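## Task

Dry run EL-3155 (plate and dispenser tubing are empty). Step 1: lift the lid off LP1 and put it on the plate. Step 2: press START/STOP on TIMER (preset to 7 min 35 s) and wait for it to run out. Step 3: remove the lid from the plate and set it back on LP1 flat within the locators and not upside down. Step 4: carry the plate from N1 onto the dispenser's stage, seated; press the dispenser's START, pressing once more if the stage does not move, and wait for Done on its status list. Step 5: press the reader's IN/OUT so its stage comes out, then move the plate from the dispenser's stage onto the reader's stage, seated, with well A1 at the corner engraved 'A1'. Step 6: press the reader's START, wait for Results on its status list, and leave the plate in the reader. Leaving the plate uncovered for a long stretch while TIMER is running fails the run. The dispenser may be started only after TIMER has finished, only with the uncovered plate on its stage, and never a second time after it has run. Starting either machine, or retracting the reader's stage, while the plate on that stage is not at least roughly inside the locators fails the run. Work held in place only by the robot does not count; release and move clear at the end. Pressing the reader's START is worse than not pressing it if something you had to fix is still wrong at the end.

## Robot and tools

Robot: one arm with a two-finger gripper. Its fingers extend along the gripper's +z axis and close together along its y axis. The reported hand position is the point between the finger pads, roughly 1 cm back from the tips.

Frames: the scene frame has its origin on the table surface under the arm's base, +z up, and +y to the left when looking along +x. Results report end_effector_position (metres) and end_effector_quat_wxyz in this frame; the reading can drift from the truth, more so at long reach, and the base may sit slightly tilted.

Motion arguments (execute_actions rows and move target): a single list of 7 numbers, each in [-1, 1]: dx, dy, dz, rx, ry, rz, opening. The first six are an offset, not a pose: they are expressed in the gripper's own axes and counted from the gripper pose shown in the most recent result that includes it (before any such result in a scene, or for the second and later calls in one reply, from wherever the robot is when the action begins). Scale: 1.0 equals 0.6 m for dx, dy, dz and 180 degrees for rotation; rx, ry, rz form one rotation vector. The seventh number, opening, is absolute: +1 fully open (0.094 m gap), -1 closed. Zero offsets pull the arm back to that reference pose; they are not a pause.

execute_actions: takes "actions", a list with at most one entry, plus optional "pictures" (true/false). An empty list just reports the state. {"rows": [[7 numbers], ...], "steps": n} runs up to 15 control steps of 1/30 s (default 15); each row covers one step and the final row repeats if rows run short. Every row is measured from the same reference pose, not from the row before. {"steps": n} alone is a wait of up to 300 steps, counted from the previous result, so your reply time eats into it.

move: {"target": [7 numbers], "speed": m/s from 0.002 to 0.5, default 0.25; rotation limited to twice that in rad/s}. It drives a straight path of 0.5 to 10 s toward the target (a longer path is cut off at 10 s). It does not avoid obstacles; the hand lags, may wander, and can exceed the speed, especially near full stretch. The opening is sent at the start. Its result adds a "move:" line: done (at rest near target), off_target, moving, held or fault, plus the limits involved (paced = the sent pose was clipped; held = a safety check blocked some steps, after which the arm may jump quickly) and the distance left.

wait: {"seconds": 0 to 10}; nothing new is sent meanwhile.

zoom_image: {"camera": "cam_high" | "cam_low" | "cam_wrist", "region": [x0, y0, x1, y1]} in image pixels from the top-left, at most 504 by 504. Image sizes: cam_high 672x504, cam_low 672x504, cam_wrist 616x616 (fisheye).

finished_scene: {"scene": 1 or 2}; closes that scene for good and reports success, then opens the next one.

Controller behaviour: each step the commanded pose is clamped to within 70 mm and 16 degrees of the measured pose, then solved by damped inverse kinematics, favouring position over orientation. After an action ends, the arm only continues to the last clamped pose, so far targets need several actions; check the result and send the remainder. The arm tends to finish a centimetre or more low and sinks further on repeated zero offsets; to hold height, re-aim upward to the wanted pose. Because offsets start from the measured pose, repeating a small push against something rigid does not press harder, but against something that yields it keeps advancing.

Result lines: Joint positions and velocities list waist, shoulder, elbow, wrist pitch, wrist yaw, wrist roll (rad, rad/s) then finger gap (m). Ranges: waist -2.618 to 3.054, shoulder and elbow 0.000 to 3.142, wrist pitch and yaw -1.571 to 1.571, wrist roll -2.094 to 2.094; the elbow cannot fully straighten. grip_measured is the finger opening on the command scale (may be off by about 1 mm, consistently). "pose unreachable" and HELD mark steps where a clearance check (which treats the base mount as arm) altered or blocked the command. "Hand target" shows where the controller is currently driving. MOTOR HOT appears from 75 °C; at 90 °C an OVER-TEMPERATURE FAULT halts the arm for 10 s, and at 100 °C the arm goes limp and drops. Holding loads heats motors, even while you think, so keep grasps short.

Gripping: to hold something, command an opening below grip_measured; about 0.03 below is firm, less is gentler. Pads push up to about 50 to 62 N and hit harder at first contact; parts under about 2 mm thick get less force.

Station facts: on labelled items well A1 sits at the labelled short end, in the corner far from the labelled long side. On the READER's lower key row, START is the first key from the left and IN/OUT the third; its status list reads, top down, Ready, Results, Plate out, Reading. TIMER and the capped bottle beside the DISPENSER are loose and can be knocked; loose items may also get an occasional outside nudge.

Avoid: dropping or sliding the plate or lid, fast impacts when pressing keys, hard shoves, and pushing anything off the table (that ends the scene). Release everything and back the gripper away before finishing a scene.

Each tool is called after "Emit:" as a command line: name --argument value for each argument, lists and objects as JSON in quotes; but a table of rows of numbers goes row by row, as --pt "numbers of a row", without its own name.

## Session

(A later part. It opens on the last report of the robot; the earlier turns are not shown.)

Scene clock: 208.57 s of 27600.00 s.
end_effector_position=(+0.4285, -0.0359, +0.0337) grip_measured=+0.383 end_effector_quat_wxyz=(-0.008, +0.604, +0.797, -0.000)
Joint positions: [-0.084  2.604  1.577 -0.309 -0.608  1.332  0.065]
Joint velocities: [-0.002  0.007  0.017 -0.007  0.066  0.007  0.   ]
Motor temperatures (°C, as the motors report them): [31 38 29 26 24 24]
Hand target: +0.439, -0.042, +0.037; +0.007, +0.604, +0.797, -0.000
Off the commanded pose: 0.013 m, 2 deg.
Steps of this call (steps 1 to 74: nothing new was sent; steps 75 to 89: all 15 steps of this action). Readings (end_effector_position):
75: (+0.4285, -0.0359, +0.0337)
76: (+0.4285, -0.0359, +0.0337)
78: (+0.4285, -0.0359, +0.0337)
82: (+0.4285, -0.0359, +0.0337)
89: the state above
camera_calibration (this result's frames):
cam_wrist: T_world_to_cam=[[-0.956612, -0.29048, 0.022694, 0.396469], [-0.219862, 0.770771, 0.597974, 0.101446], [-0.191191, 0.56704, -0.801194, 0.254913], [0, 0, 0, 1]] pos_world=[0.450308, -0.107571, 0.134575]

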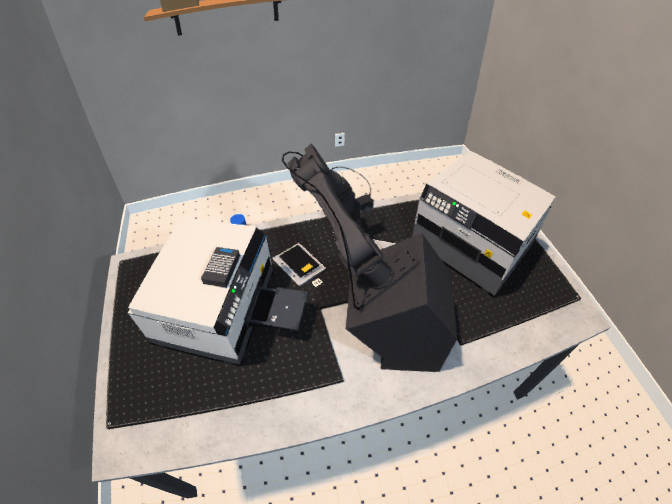

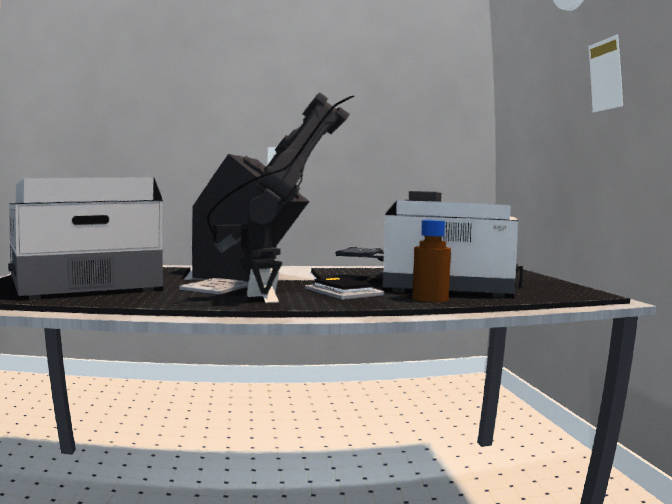

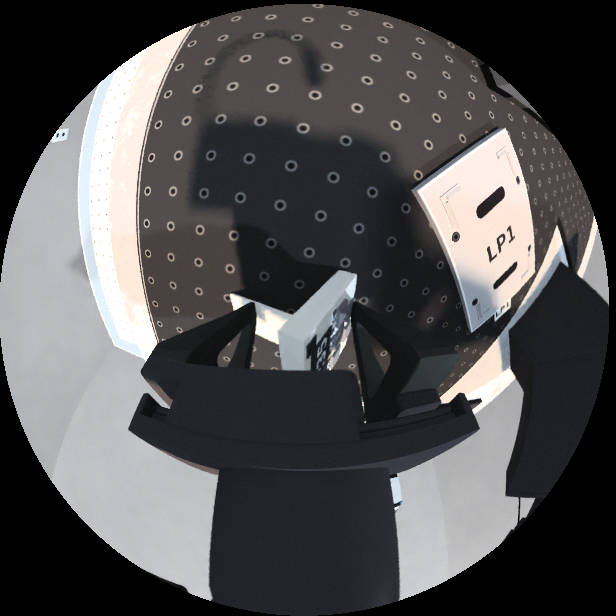

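Emit:
execute_actions --actions '[{"rows":[[-0.015,0.015,-0.006,-0.006,-0.008,0,0.37],[-0.015,0.015,-0.006,-0.006,-0.008,0,0.36],[-0.015,0.015,-0.006,-0.006,-0.008,0,0.35],[-0.015,0.015,-0.006,-0.006,-0.008,0,0.34]]}]'

Emit:
zoom_image --camera "cam_wrist" --region '[220, 250, 400, 400]'

Scene clock: 212.27 s of 27600.00 s.
end_effector_position=(+0.4285, -0.0359, +0.0337) grip_measured=+0.343 end_effector_quat_wxyz=(-0.008, +0.604, +0.797, -0.000)
Joint positions: [-0.084  2.604  1.577 -0.309 -0.608  1.332  0.063]
Joint velocities: [ 0.002  0.007 -0.017 -0.051  0.037 -0.037  0.001]
Motor temperatures (°C, as the motors report them): [32 38 29 26 24 24]
Hand target: +0.439, -0.042, +0.037; +0.007, +0.604, +0.797, -0.000
Off the commanded pose: 0.013 m, 2 deg.
Steps of this call (steps 1 to 96: nothing new was sent; steps 97 to 111: all 15 steps of this action). Readings (end_effector_position):
97: (+0.4285, -0.0359, +0.0337)
98: (+0.4285, -0.0359, +0.0337)
100: (+0.4285, -0.0359, +0.0337)
104: (+0.4285, -0.0359, +0.0337)
111: the state above
camera_calibration (this result's frames):
cam_wrist: T_world_to_cam=[[-0.956612, -0.29048, 0.022694, 0.396469], [-0.219862, 0.770771, 0.597974, 0.101446], [-0.191191, 0.56704, -0.801194, 0.254913], [0, 0, 0, 1]] pos_world=[0.450308, -0.107571, 0.134575]

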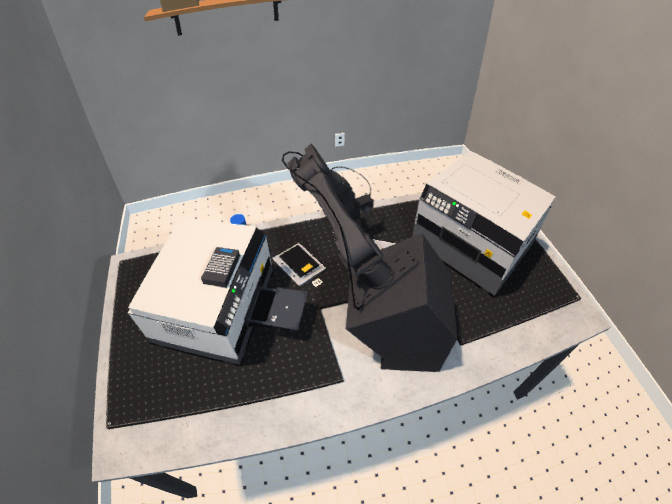

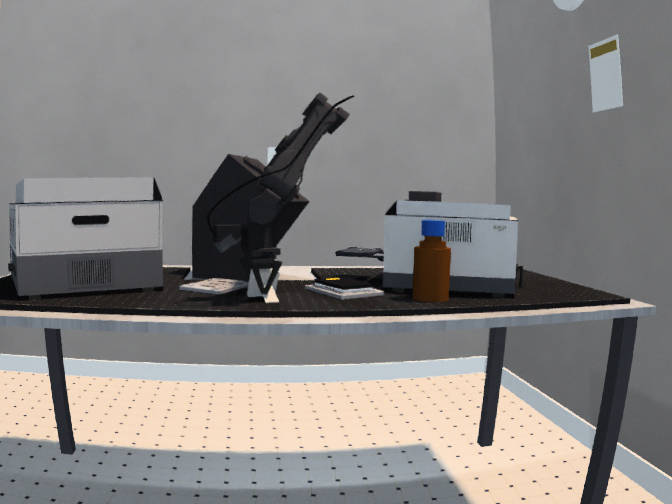

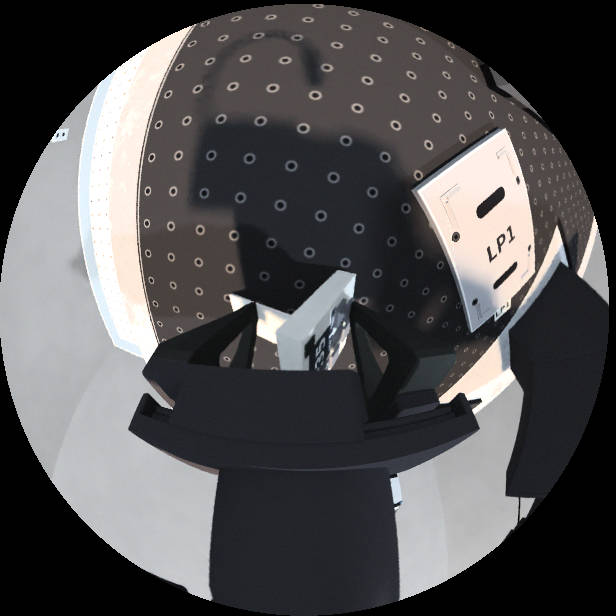

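Region (220, 250, 400, 400) of cam_wrist's 616x616 image, scaled by 2.800, with more detail than that image has.

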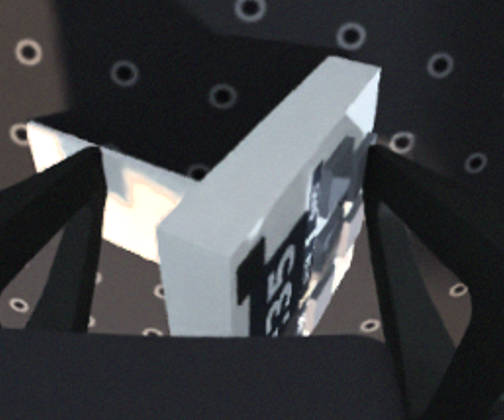

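Emit:
execute_actions --actions '[{"rows":[[-0.015,0.015,-0.006,-0.006,-0.008,0,0.33],[-0.015,0.015,-0.006,-0.006,-0.008,0,0.32],[-0.015,0.015,-0.006,-0.006,-0.008,0,0.31],[-0.015,0.015,-0.006,-0.006,-0.008,0,0.30]]}]'

Emit:
zoom_image --camera "cam_wrist" --region '[220, 250, 400, 400]'

Scene clock: 215.03 s of 27600.00 s.
end_effector_position=(+0.4285, -0.0359, +0.0336) grip_measured=+0.303 end_effector_quat_wxyz=(-0.008, +0.604, +0.797, -0.000)
Joint positions: [-0.084  2.604  1.577 -0.309 -0.608  1.332  0.061]
Joint velocities: [-0.002 -0.007  0.002 -0.007 -0.037  0.007 -0.001]
Motor temperatures (°C, as the motors report them): [32 38 29 26 24 24]
Hand target: +0.439, -0.042, +0.037; +0.007, +0.604, +0.797, -0.000
Off the commanded pose: 0.013 m, 2 deg.
Steps of this call (steps 1 to 68: nothing new was sent; steps 69 to 83: all 15 steps of this action). Readings (end_effector_position):
69: (+0.4285, -0.0359, +0.0337)
70: (+0.4285, -0.0359, +0.0337)
72: (+0.4285, -0.0359, +0.0336)
76: (+0.4285, -0.0359, +0.0336)
83: the state above
camera_calibration (this result's frames):
cam_wrist: T_world_to_cam=[[-0.956557, -0.290686, 0.0223886, 0.396528], [-0.220216, 0.770715, 0.597916, 0.101614], [-0.191061, 0.56701, -0.801246, 0.254871], [0, 0, 0, 1]] pos_world=[0.450374, -0.107565, 0.13458]

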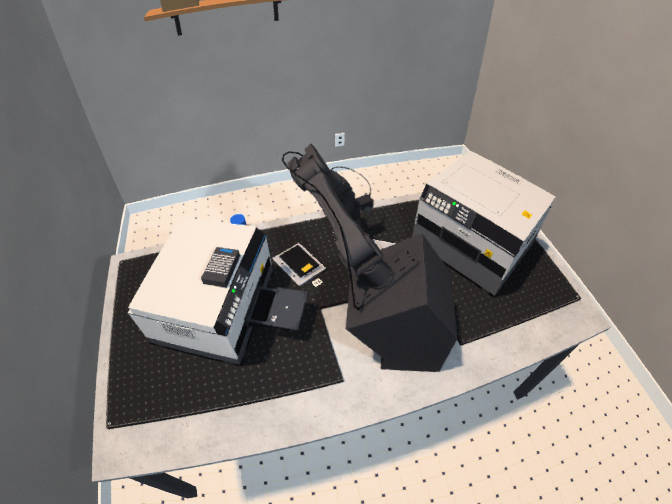

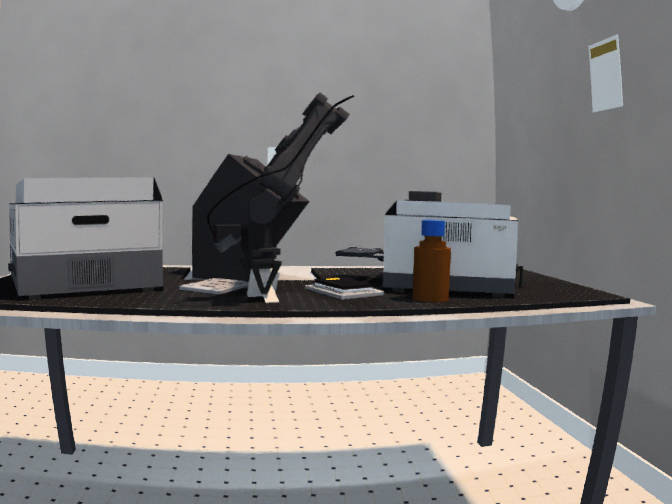

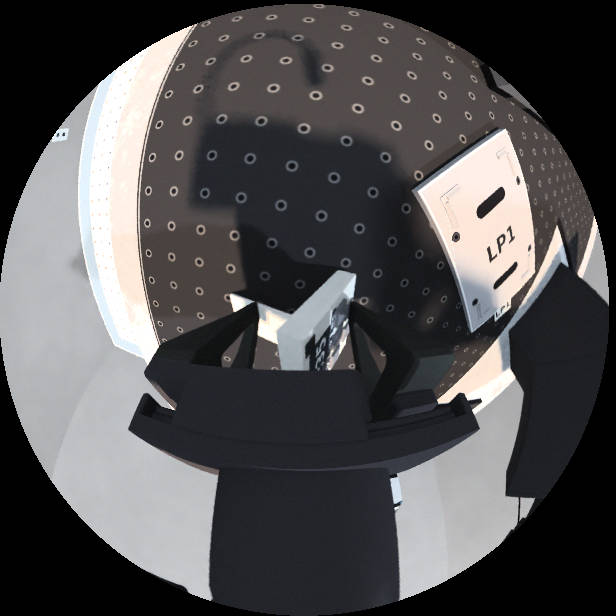

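Region (220, 250, 400, 400) of cam_wrist's 616x616 image, scaled by 2.800, with more detail than that image has.

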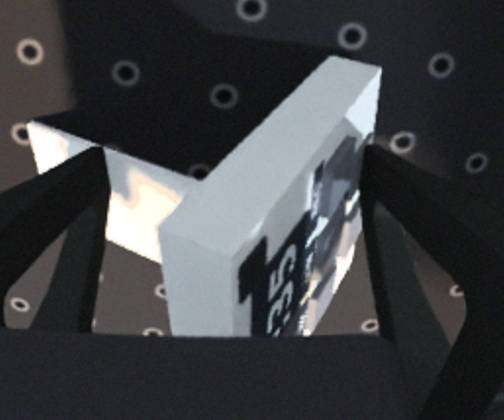

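Key is being depressed now. A touch more, then release and view.

Emit:
execute_actions --actions '[{"rows":[[-0.015,0.015,-0.006,-0.006,-0.008,0,0.285]]}]' --pictures false

Emit:
execute_actions --actions '[{"rows":[[-0.015,0.015,-0.006,-0.006,-0.008,0,0.9]]}]' --pictures false

Emit:
move --target '[0,0,-0.17,0,0,0,1]' --speed 0.08

Emit:
zoom_image --camera "cam_wrist" --region '[240, 200, 380, 340]'

Scene clock: 219.77 s of 27600.00 s.
end_effector_position=(+0.4285, -0.0359, +0.0336) grip_measured=+0.289 end_effector_quat_wxyz=(-0.008, +0.604, +0.797, -0.000)
Joint positions: [-0.084  2.604  1.577 -0.309 -0.608  1.332  0.061]
Joint velocities: [-0.012 -0.002  0.002 -0.022 -0.095 -0.066  0.   ]
Motor temperatures (°C, as the motors report them): [32 38 29 26 24 24]
Hand target: +0.439, -0.042, +0.037; +0.007, +0.604, +0.797, -0.000
Off the commanded pose: 0.013 m, 2 deg.
Steps of this call (steps 1 to 127: nothing new was sent; steps 128 to 142: all 15 steps of this action). Readings (end_effector_position):
128: (+0.4285, -0.0359, +0.0336)
129: (+0.4285, -0.0359, +0.0336)
131: (+0.4285, -0.0359, +0.0336)
135: (+0.4285, -0.0359, +0.0336)
142: the state above

Scene clock: 220.27 s of 27600.00 s.
end_effector_position=(+0.4279, -0.0353, +0.0326) grip_measured=+0.897 end_effector_quat_wxyz=(-0.009, +0.603, +0.798, -0.001)
Joint positions: [-0.082  2.605  1.577 -0.308 -0.608  1.332  0.089]
Joint velocities: [-0.012 -0.017 -0.012  0.022 -0.022 -0.066  0.001]
Motor temperatures (°C, as the motors report them): [32 38 29 26 24 24]
Hand target: +0.439, -0.042, +0.037; +0.007, +0.604, +0.797, -0.000
Off the commanded pose: 0.014 m, 2 deg.
Steps of this call (steps 1 to 15: all 15 steps of this action). Readings (end_effector_position):
1: (+0.4285, -0.0359, +0.0336)
2: (+0.4286, -0.0357, +0.0336)
4: (+0.4281, -0.0354, +0.0328)
8: (+0.4279, -0.0353, +0.0326)
15: the state above

Scene clock: 222.30 s of 27600.00 s.
end_effector_position=(+0.4303, -0.0296, +0.1231) grip_measured=+1.000 end_effector_quat_wxyz=(-0.015, +0.597, +0.802, -0.001)
Joint positions: [-0.193  2.391  1.528 -0.562 -0.635  1.178  0.094]
Joint velocities: [ 0.007 -0.017  0.012  0.037 -0.066 -0.007  0.   ]
Motor temperatures (°C, as the motors report them): [32 39 29 26 24 24]
Hand target: +0.429, -0.035, +0.134; -0.010, +0.603, +0.798, +0.001
Off the commanded pose: 0.013 m, 1 deg.
move: off_target
camera_calibration (this result's frames):
cam_wrist: T_world_to_cam=[[-0.951619, -0.305824, 0.0298691, 0.394528], [-0.22616, 0.762889, 0.605683, 0.0450659], [-0.208019, 0.569625, -0.795145, 0.329925], [0, 0, 0, 1]] pos_world=[0.454263, -0.101658, 0.223258]

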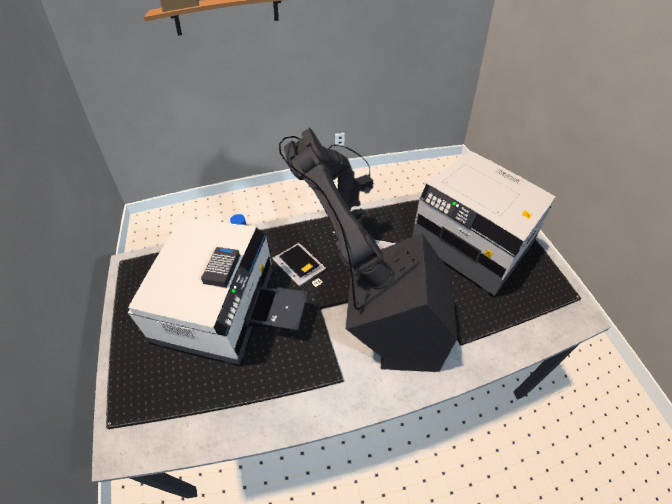

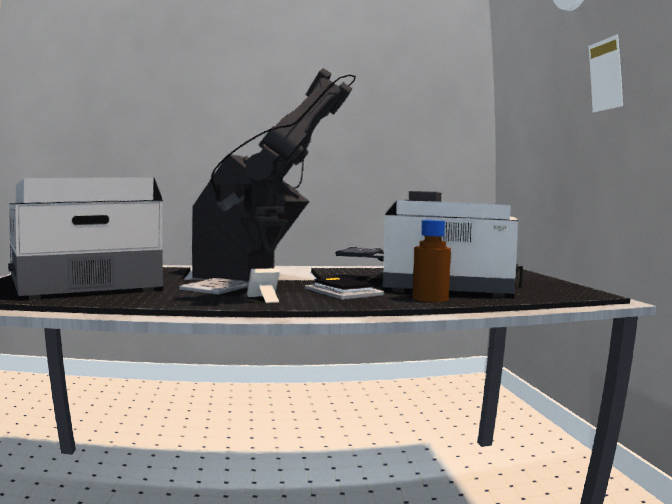

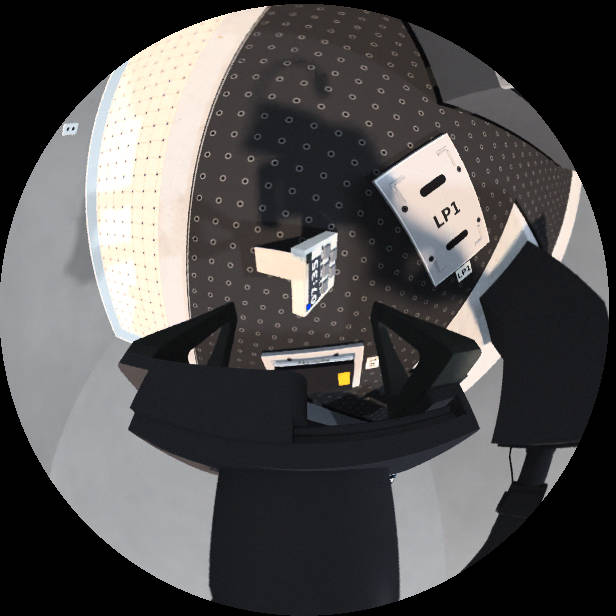

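Region (240, 200, 380, 340) of cam_wrist's 616x616 image, scaled by 3.600, with more detail than that image has.

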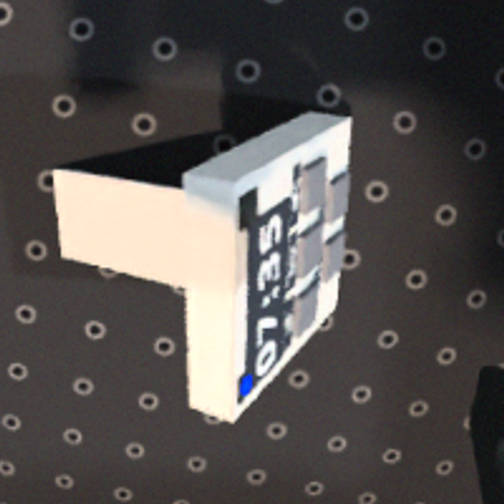

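Emit:
move --target '[0.5,-0.3,-0.22,0,0,-0.45,1]' --speed 0.2

Scene clock: 229.10 s of 27600.00 s.
end_effector_position=(+0.1745, +0.2026, +0.2569) grip_measured=+1.000 end_effector_quat_wxyz=(-0.022, -0.068, +0.997, +0.005)
Joint positions: [ 0.471  0.958  0.677 -0.792 -0.411  0.478  0.094]
Joint velocities: [-0.002  0.007  0.007  0.007 -0.051 -0.037  0.   ]
Motor temperatures (°C, as the motors report them): [31 39 28 26 24 24]
Hand target: +0.175, +0.202, +0.260; -0.013, -0.069, +0.998, +0.002
Off the commanded pose: 0.008 m, 1 deg.
move: done
camera_calibration (this result's frames):
cam_wrist: T_world_to_cam=[[0.155705, -0.987801, -0.00238641, 0.171337], [-0.774077, -0.123516, 0.620925, 0.000302012], [-0.613645, -0.0948339, -0.783866, 0.453309], [0, 0, 0, 1]] pos_world=[0.251727, 0.212273, 0.355555]

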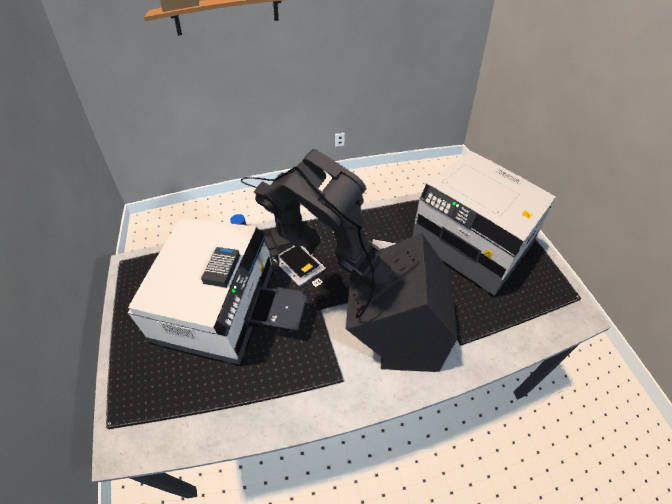

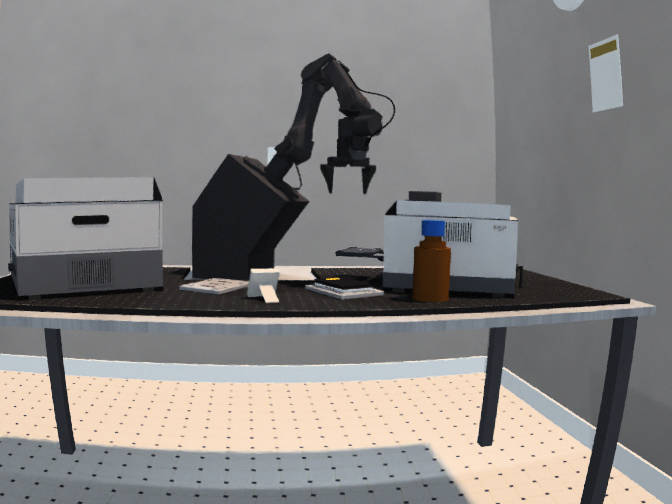

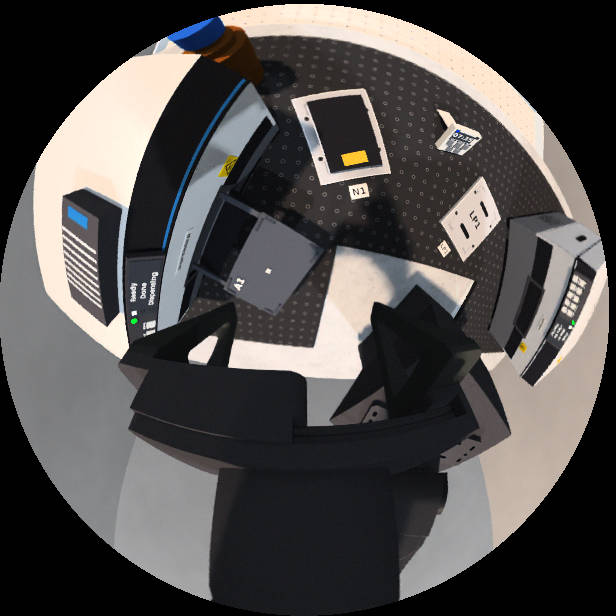

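Emit:
execute_actions --actions '[{"steps":300}]' --pictures false

Emit:
execute_actions --actions '[{"steps":300}]' --pictures false

Emit:
execute_actions --actions '[{"steps":300}]' --pictures false

Emit:
execute_actions --actions '[{"steps":300}]' --pictures false

Emit:
execute_actions --actions '[{"steps":300}]' --pictures false

Emit:
execute_actions --actions '[{"steps":300}]' --pictures false

Emit:
execute_actions --actions '[{"steps":300}]' --pictures false

Emit:
execute_actions --actions '[{"steps":300}]' --pictures false

Emit:
execute_actions --actions '[{"steps":300}]' --pictures false

Emit:
execute_actions --actions '[{"steps":300}]' --pictures false

Emit:
execute_actions --actions '[{"steps":300}]'

Scene clock: 239.13 s of 27600.00 s.
end_effector_position=(+0.1745, +0.2021, +0.2569) grip_measured=+1.000 end_effector_quat_wxyz=(-0.021, -0.068, +0.997, +0.004)
Joint positions: [ 0.471  0.958  0.677 -0.793 -0.409  0.478  0.094]
Joint velocities: [-0.002 -0.007 -0.007  0.037 -0.022  0.022  0.   ]
Motor temperatures (°C, as the motors report them): [29 36 29 26 24 24]
Hand target: +0.175, +0.202, +0.260; -0.013, -0.069, +0.998, +0.002
Off the commanded pose: 0.008 m, 1 deg.
Steps of this call (steps 1 to 301: nothing new was sent). Readings (end_effector_position):
1: (+0.1745, +0.2025, +0.2569)
2: (+0.1745, +0.2024, +0.2569)
4: (+0.1745, +0.2023, +0.2569)
8: (+0.1744, +0.2022, +0.2569)
301: the state above

Scene clock: 249.13 s of 27600.00 s.
end_effector_position=(+0.1745, +0.2021, +0.2569) grip_measured=+1.000 end_effector_quat_wxyz=(-0.021, -0.068, +0.997, +0.004)
Joint positions: [ 0.471  0.958  0.677 -0.793 -0.409  0.478  0.094]
Joint velocities: [ 0.007 -0.002  0.022  0.081  0.081 -0.051  0.   ]
Motor temperatures (°C, as the motors report them): [28 35 29 26 24 24]
Hand target: +0.175, +0.202, +0.260; -0.013, -0.069, +0.998, +0.002
Off the commanded pose: 0.008 m, 1 deg.
Steps of this call (steps 1 to 300: nothing new was sent). Readings (end_effector_position):
1: (+0.1745, +0.2021, +0.2569)
2: (+0.1745, +0.2021, +0.2569)
4: (+0.1745, +0.2021, +0.2569)
8: (+0.1745, +0.2021, +0.2569)
300: the state above

Scene clock: 259.13 s of 27600.00 s.
end_effector_position=(+0.1745, +0.2021, +0.2569) grip_measured=+1.000 end_effector_quat_wxyz=(-0.021, -0.068, +0.997, +0.004)
Joint positions: [ 0.471  0.958  0.677 -0.793 -0.409  0.478  0.094]
Joint velocities: [ 0.007  0.012  0.017  0.007 -0.007 -0.022  0.   ]
Motor temperatures (°C, as the motors report them): [28 35 29 26 24 24]
Hand target: +0.175, +0.202, +0.260; -0.013, -0.069, +0.998, +0.002
Off the commanded pose: 0.008 m, 1 deg.
Steps of this call (steps 1 to 300: nothing new was sent). Readings (end_effector_position):
1: (+0.1745, +0.2021, +0.2569)
2: (+0.1745, +0.2021, +0.2569)
4: (+0.1745, +0.2021, +0.2569)
8: (+0.1745, +0.2021, +0.2569)
300: the state above

Scene clock: 269.13 s of 27600.00 s.
end_effector_position=(+0.1745, +0.2021, +0.2569) grip_measured=+1.000 end_effector_quat_wxyz=(-0.021, -0.068, +0.997, +0.004)
Joint positions: [ 0.471  0.958  0.677 -0.793 -0.409  0.478  0.094]
Joint velocities: [ 0.017  0.007 -0.012  0.007 -0.022 -0.037  0.   ]
Motor temperatures (°C, as the motors report them): [28 34 29 26 24 24]
Hand target: +0.175, +0.202, +0.260; -0.013, -0.069, +0.998, +0.002
Off the commanded pose: 0.008 m, 1 deg.
Steps of this call (steps 1 to 300: nothing new was sent). Readings (end_effector_position):
1: (+0.1745, +0.2021, +0.2569)
2: (+0.1745, +0.2021, +0.2569)
4: (+0.1745, +0.2021, +0.2569)
8: (+0.1745, +0.2021, +0.2569)
300: the state above

Scene clock: 279.13 s of 27600.00 s.
end_effector_position=(+0.1745, +0.2021, +0.2569) grip_measured=+1.000 end_effector_quat_wxyz=(-0.021, -0.068, +0.997, +0.004)
Joint positions: [ 0.471  0.958  0.677 -0.793 -0.409  0.478  0.094]
Joint velocities: [-0.002 -0.017 -0.007  0.022  0.051 -0.051  0.   ]
Motor temperatures (°C, as the motors report them): [28 34 29 26 24 24]
Hand target: +0.175, +0.202, +0.260; -0.013, -0.069, +0.998, +0.002
Off the commanded pose: 0.008 m, 1 deg.
Steps of this call (steps 1 to 300: nothing new was sent). Readings (end_effector_position):
1: (+0.1745, +0.2021, +0.2569)
2: (+0.1745, +0.2021, +0.2569)
4: (+0.1745, +0.2021, +0.2569)
8: (+0.1745, +0.2021, +0.2569)
300: the state above

Scene clock: 289.13 s of 27600.00 s.
end_effector_position=(+0.1745, +0.2021, +0.2569) grip_measured=+1.000 end_effector_quat_wxyz=(-0.021, -0.068, +0.997, +0.004)
Joint positions: [ 0.471  0.958  0.677 -0.793 -0.409  0.478  0.094]
Joint velocities: [-0.007  0.007  0.007 -0.007 -0.022  0.066  0.   ]
Motor temperatures (°C, as the motors report them): [27 34 29 26 24 24]
Hand target: +0.175, +0.202, +0.260; -0.013, -0.069, +0.998, +0.002
Off the commanded pose: 0.008 m, 1 deg.
Steps of this call (steps 1 to 300: nothing new was sent). Readings (end_effector_position):
1: (+0.1745, +0.2021, +0.2569)
2: (+0.1745, +0.2021, +0.2569)
4: (+0.1745, +0.2021, +0.2569)
8: (+0.1745, +0.2021, +0.2569)
300: the state above

Scene clock: 299.13 s of 27600.00 s.
end_effector_position=(+0.1745, +0.2021, +0.2569) grip_measured=+1.000 end_effector_quat_wxyz=(-0.021, -0.068, +0.997, +0.004)
Joint positions: [ 0.471  0.958  0.677 -0.793 -0.409  0.478  0.094]
Joint velocities: [-0.002  0.012 -0.017  0.066  0.007  0.037  0.   ]
Motor temperatures (°C, as the motors report them): [27 34 29 26 24 24]
Hand target: +0.175, +0.202, +0.260; -0.013, -0.069, +0.998, +0.002
Off the commanded pose: 0.008 m, 1 deg.
Steps of this call (steps 1 to 300: nothing new was sent). Readings (end_effector_position):
1: (+0.1745, +0.2021, +0.2569)
2: (+0.1745, +0.2021, +0.2569)
4: (+0.1745, +0.2021, +0.2569)
8: (+0.1745, +0.2021, +0.2569)
300: the state above

Scene clock: 309.13 s of 27600.00 s.
end_effector_position=(+0.1745, +0.2021, +0.2569) grip_measured=+1.000 end_effector_quat_wxyz=(-0.021, -0.068, +0.997, +0.004)
Joint positions: [ 0.471  0.958  0.677 -0.793 -0.409  0.478  0.094]
Joint velocities: [-0.017 -0.022 -0.007  0.007  0.007 -0.007  0.   ]
Motor temperatures (°C, as the motors report them): [27 34 29 25 24 24]
Hand target: +0.175, +0.202, +0.260; -0.013, -0.069, +0.998, +0.002
Off the commanded pose: 0.008 m, 1 deg.
Steps of this call (steps 1 to 300: nothing new was sent). Readings (end_effector_position):
1: (+0.1745, +0.2021, +0.2569)
2: (+0.1745, +0.2021, +0.2569)
4: (+0.1745, +0.2021, +0.2569)
8: (+0.1745, +0.2021, +0.2569)
300: the state above

Scene clock: 319.13 s of 27600.00 s.
end_effector_position=(+0.1745, +0.2021, +0.2569) grip_measured=+1.000 end_effector_quat_wxyz=(-0.021, -0.068, +0.997, +0.004)
Joint positions: [ 0.471  0.958  0.677 -0.793 -0.409  0.478  0.094]
Joint velocities: [-0.002 -0.012  0.002 -0.066 -0.007 -0.11   0.   ]
Motor temperatures (°C, as the motors report them): [27 34 29 25 24 24]
Hand target: +0.175, +0.202, +0.260; -0.013, -0.069, +0.998, +0.002
Off the commanded pose: 0.008 m, 1 deg.
Steps of this call (steps 1 to 300: nothing new was sent). Readings (end_effector_position):
1: (+0.1745, +0.2021, +0.2569)
2: (+0.1745, +0.2021, +0.2569)
4: (+0.1745, +0.2021, +0.2569)
8: (+0.1745, +0.2021, +0.2569)
300: the state above

Scene clock: 329.13 s of 27600.00 s.
end_effector_position=(+0.1745, +0.2021, +0.2569) grip_measured=+1.000 end_effector_quat_wxyz=(-0.021, -0.068, +0.997, +0.004)
Joint positions: [ 0.471  0.958  0.677 -0.793 -0.409  0.478  0.094]
Joint velocities: [ 0.012  0.007 -0.002  0.007 -0.066 -0.051  0.   ]
Motor temperatures (°C, as the motors report them): [27 34 29 25 24 24]
Hand target: +0.175, +0.202, +0.260; -0.013, -0.069, +0.998, +0.002
Off the commanded pose: 0.008 m, 1 deg.
Steps of this call (steps 1 to 300: nothing new was sent). Readings (end_effector_position):
1: (+0.1745, +0.2021, +0.2569)
2: (+0.1745, +0.2021, +0.2569)
4: (+0.1745, +0.2021, +0.2569)
8: (+0.1745, +0.2021, +0.2569)
300: the state above

Scene clock: 339.13 s of 27600.00 s.
end_effector_position=(+0.1745, +0.2021, +0.2569) grip_measured=+1.000 end_effector_quat_wxyz=(-0.021, -0.068, +0.997, +0.004)
Joint positions: [ 0.471  0.958  0.677 -0.793 -0.409  0.478  0.094]
Joint velocities: [-0.017  0.002 -0.012  0.007 -0.007  0.007  0.   ]
Motor temperatures (°C, as the motors report them): [27 34 29 25 24 24]
Hand target: +0.175, +0.202, +0.260; -0.013, -0.069, +0.998, +0.002
Off the commanded pose: 0.008 m, 1 deg.
Steps of this call (steps 1 to 300: nothing new was sent). Readings (end_effector_position):
1: (+0.1745, +0.2021, +0.2569)
2: (+0.1745, +0.2021, +0.2569)
4: (+0.1745, +0.2021, +0.2569)
8: (+0.1745, +0.2021, +0.2569)
300: the state above
camera_calibration (this result's frames):
cam_wrist: T_world_to_cam=[[0.155347, -0.98786, -0.000194284, 0.170425], [-0.77427, -0.121881, 0.621008, -0.0000860926], [-0.613492, -0.0963211, -0.783804, 0.45351], [0, 0, 0, 1]] pos_world=[0.251684, 0.212028, 0.35555]

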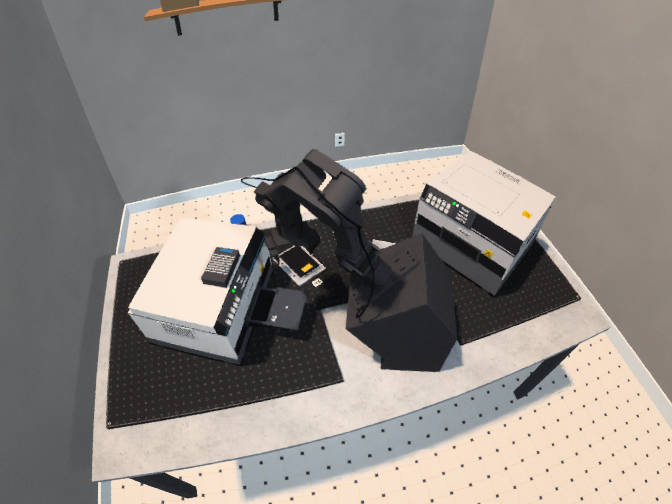

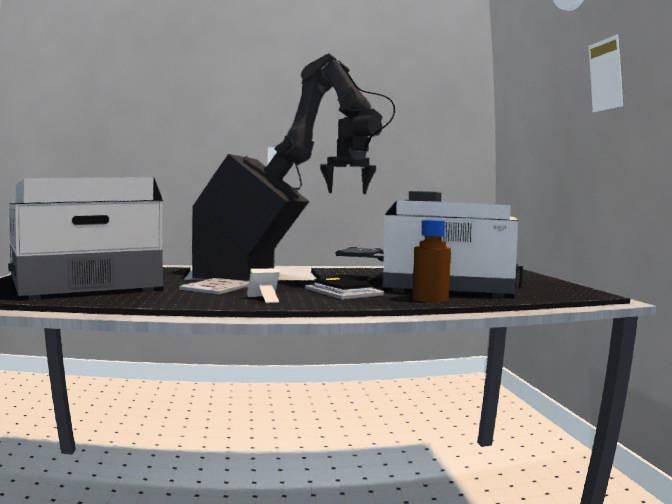

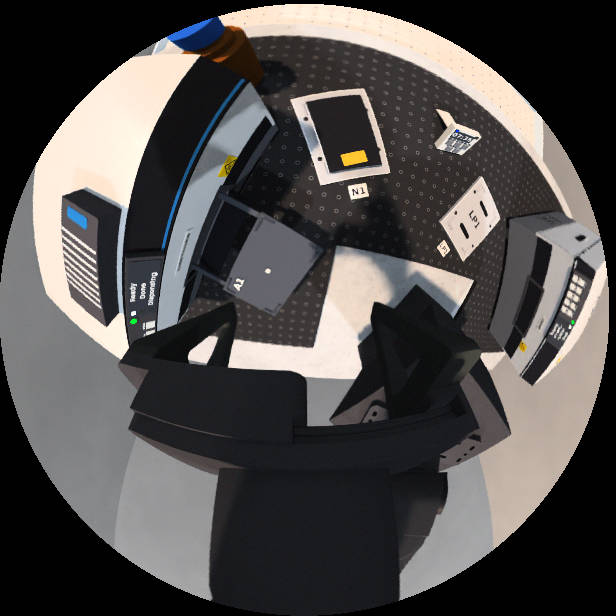

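Emit:
execute_actions --actions '[{"steps":300}]' --pictures false

Emit:
execute_actions --actions '[{"steps":300}]' --pictures false

Emit:
execute_actions --actions '[{"steps":300}]' --pictures false

Emit:
execute_actions --actions '[{"steps":300}]' --pictures false

Emit:
execute_actions --actions '[{"steps":300}]' --pictures false

Emit:
execute_actions --actions '[{"steps":300}]' --pictures false

Emit:
execute_actions --actions '[{"steps":300}]' --pictures false

Emit:
execute_actions --actions '[{"steps":300}]' --pictures false

Emit:
execute_actions --actions '[{"steps":300}]' --pictures false

Emit:
execute_actions --actions '[{"steps":300}]' --pictures false

Emit:
execute_actions --actions '[{"steps":300}]'

Scene clock: 349.13 s of 27600.00 s.
end_effector_position=(+0.1745, +0.2021, +0.2569) grip_measured=+1.000 end_effector_quat_wxyz=(-0.021, -0.068, +0.997, +0.004)
Joint positions: [ 0.471  0.958  0.677 -0.793 -0.409  0.478  0.094]
Joint velocities: [ 0.002  0.002  0.002 -0.022 -0.051  0.022  0.   ]
Motor temperatures (°C, as the motors report them): [27 34 29 25 24 24]
Hand target: +0.175, +0.202, +0.260; -0.013, -0.069, +0.998, +0.002
Off the commanded pose: 0.008 m, 1 deg.
Steps of this call (steps 1 to 300: nothing new was sent). Readings (end_effector_position):
1: (+0.1745, +0.2021, +0.2569)
2: (+0.1745, +0.2021, +0.2569)
4: (+0.1745, +0.2021, +0.2569)
8: (+0.1745, +0.2021, +0.2569)
300: the state above

Scene clock: 359.13 s of 27600.00 s.
end_effector_position=(+0.1745, +0.2021, +0.2569) grip_measured=+1.000 end_effector_quat_wxyz=(-0.021, -0.068, +0.997, +0.004)
Joint positions: [ 0.471  0.958  0.677 -0.793 -0.409  0.478  0.094]
Joint velocities: [ 0.002 -0.002 -0.012  0.051  0.022 -0.022  0.   ]
Motor temperatures (°C, as the motors report them): [27 34 29 25 24 24]
Hand target: +0.175, +0.202, +0.260; -0.013, -0.069, +0.998, +0.002
Off the commanded pose: 0.008 m, 1 deg.
Steps of this call (steps 1 to 300: nothing new was sent). Readings (end_effector_position):
1: (+0.1745, +0.2021, +0.2569)
2: (+0.1745, +0.2021, +0.2569)
4: (+0.1745, +0.2021, +0.2569)
8: (+0.1745, +0.2021, +0.2569)
300: the state above

Scene clock: 369.13 s of 27600.00 s.
end_effector_position=(+0.1745, +0.2021, +0.2569) grip_measured=+1.000 end_effector_quat_wxyz=(-0.021, -0.068, +0.997, +0.004)
Joint positions: [ 0.471  0.958  0.677 -0.793 -0.409  0.478  0.094]
Joint velocities: [ 0.002 -0.002  0.002 -0.037  0.022 -0.022  0.   ]
Motor temperatures (°C, as the motors report them): [27 34 29 25 24 24]
Hand target: +0.175, +0.202, +0.260; -0.013, -0.069, +0.998, +0.002
Off the commanded pose: 0.008 m, 1 deg.
Steps of this call (steps 1 to 300: nothing new was sent). Readings (end_effector_position):
1: (+0.1745, +0.2021, +0.2569)
2: (+0.1745, +0.2021, +0.2569)
4: (+0.1745, +0.2021, +0.2569)
8: (+0.1745, +0.2021, +0.2569)
300: the state above

Scene clock: 379.13 s of 27600.00 s.
end_effector_position=(+0.1745, +0.2021, +0.2569) grip_measured=+1.000 end_effector_quat_wxyz=(-0.021, -0.068, +0.997, +0.004)
Joint positions: [ 0.471  0.958  0.677 -0.793 -0.409  0.478  0.094]
Joint velocities: [-0.002  0.002  0.002 -0.022 -0.007  0.007  0.   ]
Motor temperatures (°C, as the motors report them): [27 34 29 25 24 24]
Hand target: +0.175, +0.202, +0.260; -0.013, -0.069, +0.998, +0.002
Off the commanded pose: 0.008 m, 1 deg.
Steps of this call (steps 1 to 300: nothing new was sent). Readings (end_effector_position):
1: (+0.1745, +0.2021, +0.2569)
2: (+0.1745, +0.2021, +0.2569)
4: (+0.1745, +0.2021, +0.2569)
8: (+0.1745, +0.2021, +0.2569)
300: the state above

Scene clock: 389.13 s of 27600.00 s.
end_effector_position=(+0.1745, +0.2021, +0.2569) grip_measured=+1.000 end_effector_quat_wxyz=(-0.021, -0.068, +0.997, +0.004)
Joint positions: [ 0.471  0.958  0.677 -0.793 -0.409  0.478  0.094]
Joint velocities: [-0.002 -0.002  0.012  0.037 -0.007 -0.051  0.   ]
Motor temperatures (°C, as the motors report them): [27 34 30 25 24 24]
Hand target: +0.175, +0.202, +0.260; -0.013, -0.069, +0.998, +0.002
Off the commanded pose: 0.008 m, 1 deg.
Steps of this call (steps 1 to 300: nothing new was sent). Readings (end_effector_position):
1: (+0.1745, +0.2021, +0.2569)
2: (+0.1745, +0.2021, +0.2569)
4: (+0.1745, +0.2021, +0.2569)
8: (+0.1745, +0.2021, +0.2569)
300: the state above

Scene clock: 399.13 s of 27600.00 s.
end_effector_position=(+0.1745, +0.2021, +0.2569) grip_measured=+1.000 end_effector_quat_wxyz=(-0.021, -0.068, +0.997, +0.004)
Joint positions: [ 0.471  0.958  0.677 -0.793 -0.409  0.478  0.094]
Joint velocities: [-0.012 -0.002 -0.017  0.007 -0.007  0.081  0.   ]
Motor temperatures (°C, as the motors report them): [27 34 30 25 24 24]
Hand target: +0.175, +0.202, +0.260; -0.013, -0.069, +0.998, +0.002
Off the commanded pose: 0.008 m, 1 deg.
Steps of this call (steps 1 to 300: nothing new was sent). Readings (end_effector_position):
1: (+0.1745, +0.2021, +0.2569)
2: (+0.1745, +0.2021, +0.2569)
4: (+0.1745, +0.2021, +0.2569)
8: (+0.1745, +0.2021, +0.2569)
300: the state above

Scene clock: 409.13 s of 27600.00 s.
end_effector_position=(+0.1745, +0.2021, +0.2569) grip_measured=+1.000 end_effector_quat_wxyz=(-0.021, -0.068, +0.997, +0.004)
Joint positions: [ 0.471  0.958  0.677 -0.793 -0.409  0.478  0.094]
Joint velocities: [ 0.002 -0.002 -0.002 -0.037 -0.051 -0.022  0.   ]
Motor temperatures (°C, as the motors report them): [27 34 30 25 24 24]
Hand target: +0.175, +0.202, +0.260; -0.013, -0.069, +0.998, +0.002
Off the commanded pose: 0.008 m, 1 deg.
Steps of this call (steps 1 to 300: nothing new was sent). Readings (end_effector_position):
1: (+0.1745, +0.2021, +0.2569)
2: (+0.1745, +0.2021, +0.2569)
4: (+0.1745, +0.2021, +0.2569)
8: (+0.1745, +0.2021, +0.2569)
300: the state above

Scene clock: 419.13 s of 27600.00 s.
end_effector_position=(+0.1745, +0.2021, +0.2569) grip_measured=+1.000 end_effector_quat_wxyz=(-0.021, -0.068, +0.997, +0.004)
Joint positions: [ 0.471  0.958  0.677 -0.793 -0.409  0.478  0.094]
Joint velocities: [-0.002  0.012 -0.022  0.022  0.066 -0.037  0.   ]
Motor temperatures (°C, as the motors report them): [27 34 30 25 24 24]
Hand target: +0.175, +0.202, +0.260; -0.013, -0.069, +0.998, +0.002
Off the commanded pose: 0.008 m, 1 deg.
Steps of this call (steps 1 to 300: nothing new was sent). Readings (end_effector_position):
1: (+0.1745, +0.2021, +0.2569)
2: (+0.1745, +0.2021, +0.2569)
4: (+0.1745, +0.2021, +0.2569)
8: (+0.1745, +0.2021, +0.2569)
300: the state above

Scene clock: 429.13 s of 27600.00 s.
end_effector_position=(+0.1745, +0.2021, +0.2569) grip_measured=+1.000 end_effector_quat_wxyz=(-0.021, -0.068, +0.997, +0.004)
Joint positions: [ 0.471  0.958  0.677 -0.793 -0.409  0.478  0.094]
Joint velocities: [-0.002 -0.012  0.002  0.022  0.037 -0.081  0.   ]
Motor temperatures (°C, as the motors report them): [26 34 30 25 24 24]
Hand target: +0.175, +0.202, +0.260; -0.013, -0.069, +0.998, +0.002
Off the commanded pose: 0.008 m, 1 deg.
Steps of this call (steps 1 to 300: nothing new was sent). Readings (end_effector_position):
1: (+0.1745, +0.2021, +0.2569)
2: (+0.1745, +0.2021, +0.2569)
4: (+0.1745, +0.2021, +0.2569)
8: (+0.1745, +0.2021, +0.2569)
300: the state above

Scene clock: 439.13 s of 27600.00 s.
end_effector_position=(+0.1745, +0.2021, +0.2569) grip_measured=+1.000 end_effector_quat_wxyz=(-0.021, -0.068, +0.997, +0.004)
Joint positions: [ 0.471  0.958  0.677 -0.793 -0.409  0.478  0.094]
Joint velocities: [ 0.007 -0.002 -0.012  0.081  0.007 -0.007  0.   ]
Motor temperatures (°C, as the motors report them): [26 34 30 25 24 24]
Hand target: +0.175, +0.202, +0.260; -0.013, -0.069, +0.998, +0.002
Off the commanded pose: 0.008 m, 1 deg.
Steps of this call (steps 1 to 300: nothing new was sent). Readings (end_effector_position):
1: (+0.1745, +0.2021, +0.2569)
2: (+0.1745, +0.2021, +0.2569)
4: (+0.1745, +0.2021, +0.2569)
8: (+0.1745, +0.2021, +0.2569)
300: the state above

Scene clock: 449.13 s of 27600.00 s.
end_effector_position=(+0.1745, +0.2021, +0.2569) grip_measured=+1.000 end_effector_quat_wxyz=(-0.021, -0.068, +0.997, +0.004)
Joint positions: [ 0.471  0.958  0.677 -0.793 -0.409  0.478  0.094]
Joint velocities: [ 0.007  0.007 -0.012  0.051 -0.037 -0.007  0.   ]
Motor temperatures (°C, as the motors report them): [26 34 30 25 24 24]
Hand target: +0.175, +0.202, +0.260; -0.013, -0.069, +0.998, +0.002
Off the commanded pose: 0.008 m, 1 deg.
Steps of this call (steps 1 to 300: nothing new was sent). Readings (end_effector_position):
1: (+0.1745, +0.2021, +0.2569)
2: (+0.1745, +0.2021, +0.2569)
4: (+0.1745, +0.2021, +0.2569)
8: (+0.1745, +0.2021, +0.2569)
300: the state above
camera_calibration (this result's frames):
cam_wrist: T_world_to_cam=[[0.155347, -0.98786, -0.000194284, 0.170425], [-0.77427, -0.121881, 0.621008, -0.0000860926], [-0.613492, -0.0963211, -0.783804, 0.45351], [0, 0, 0, 1]] pos_world=[0.251684, 0.212028, 0.35555]

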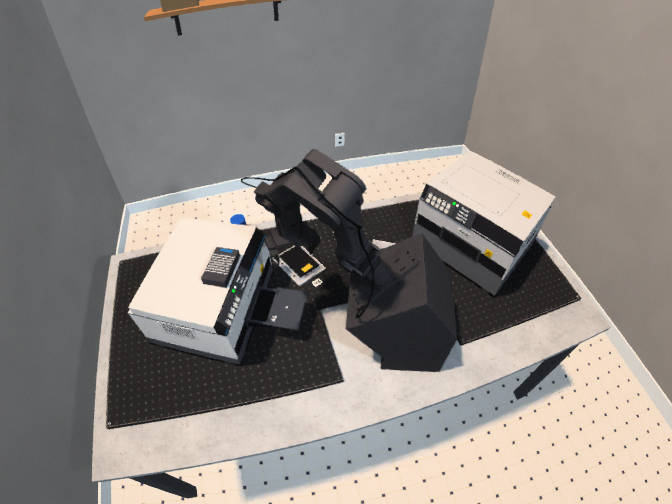

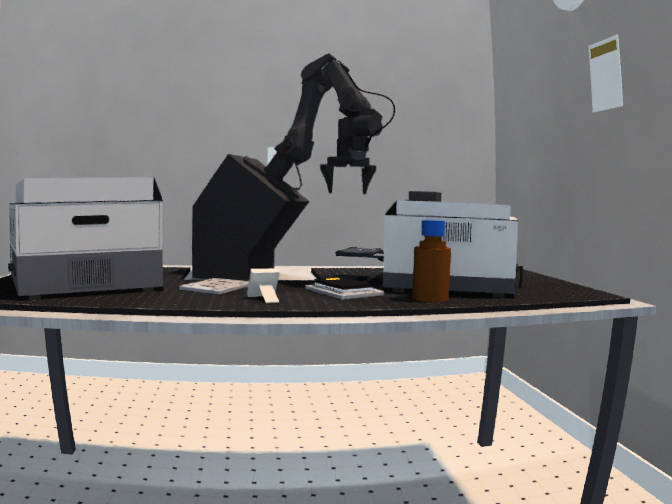

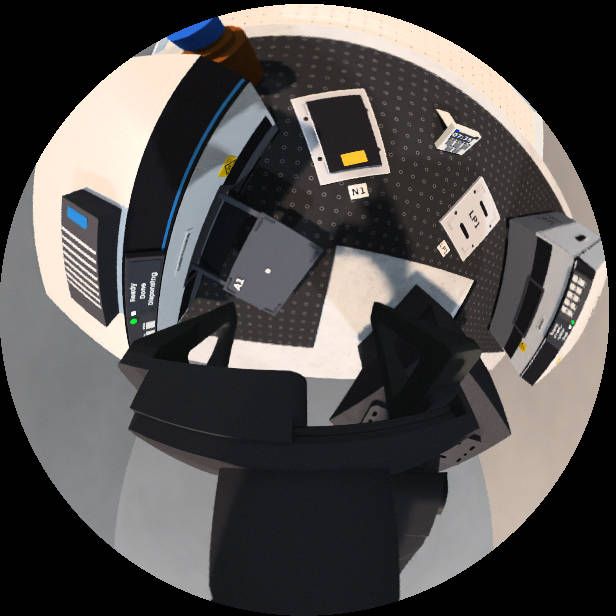

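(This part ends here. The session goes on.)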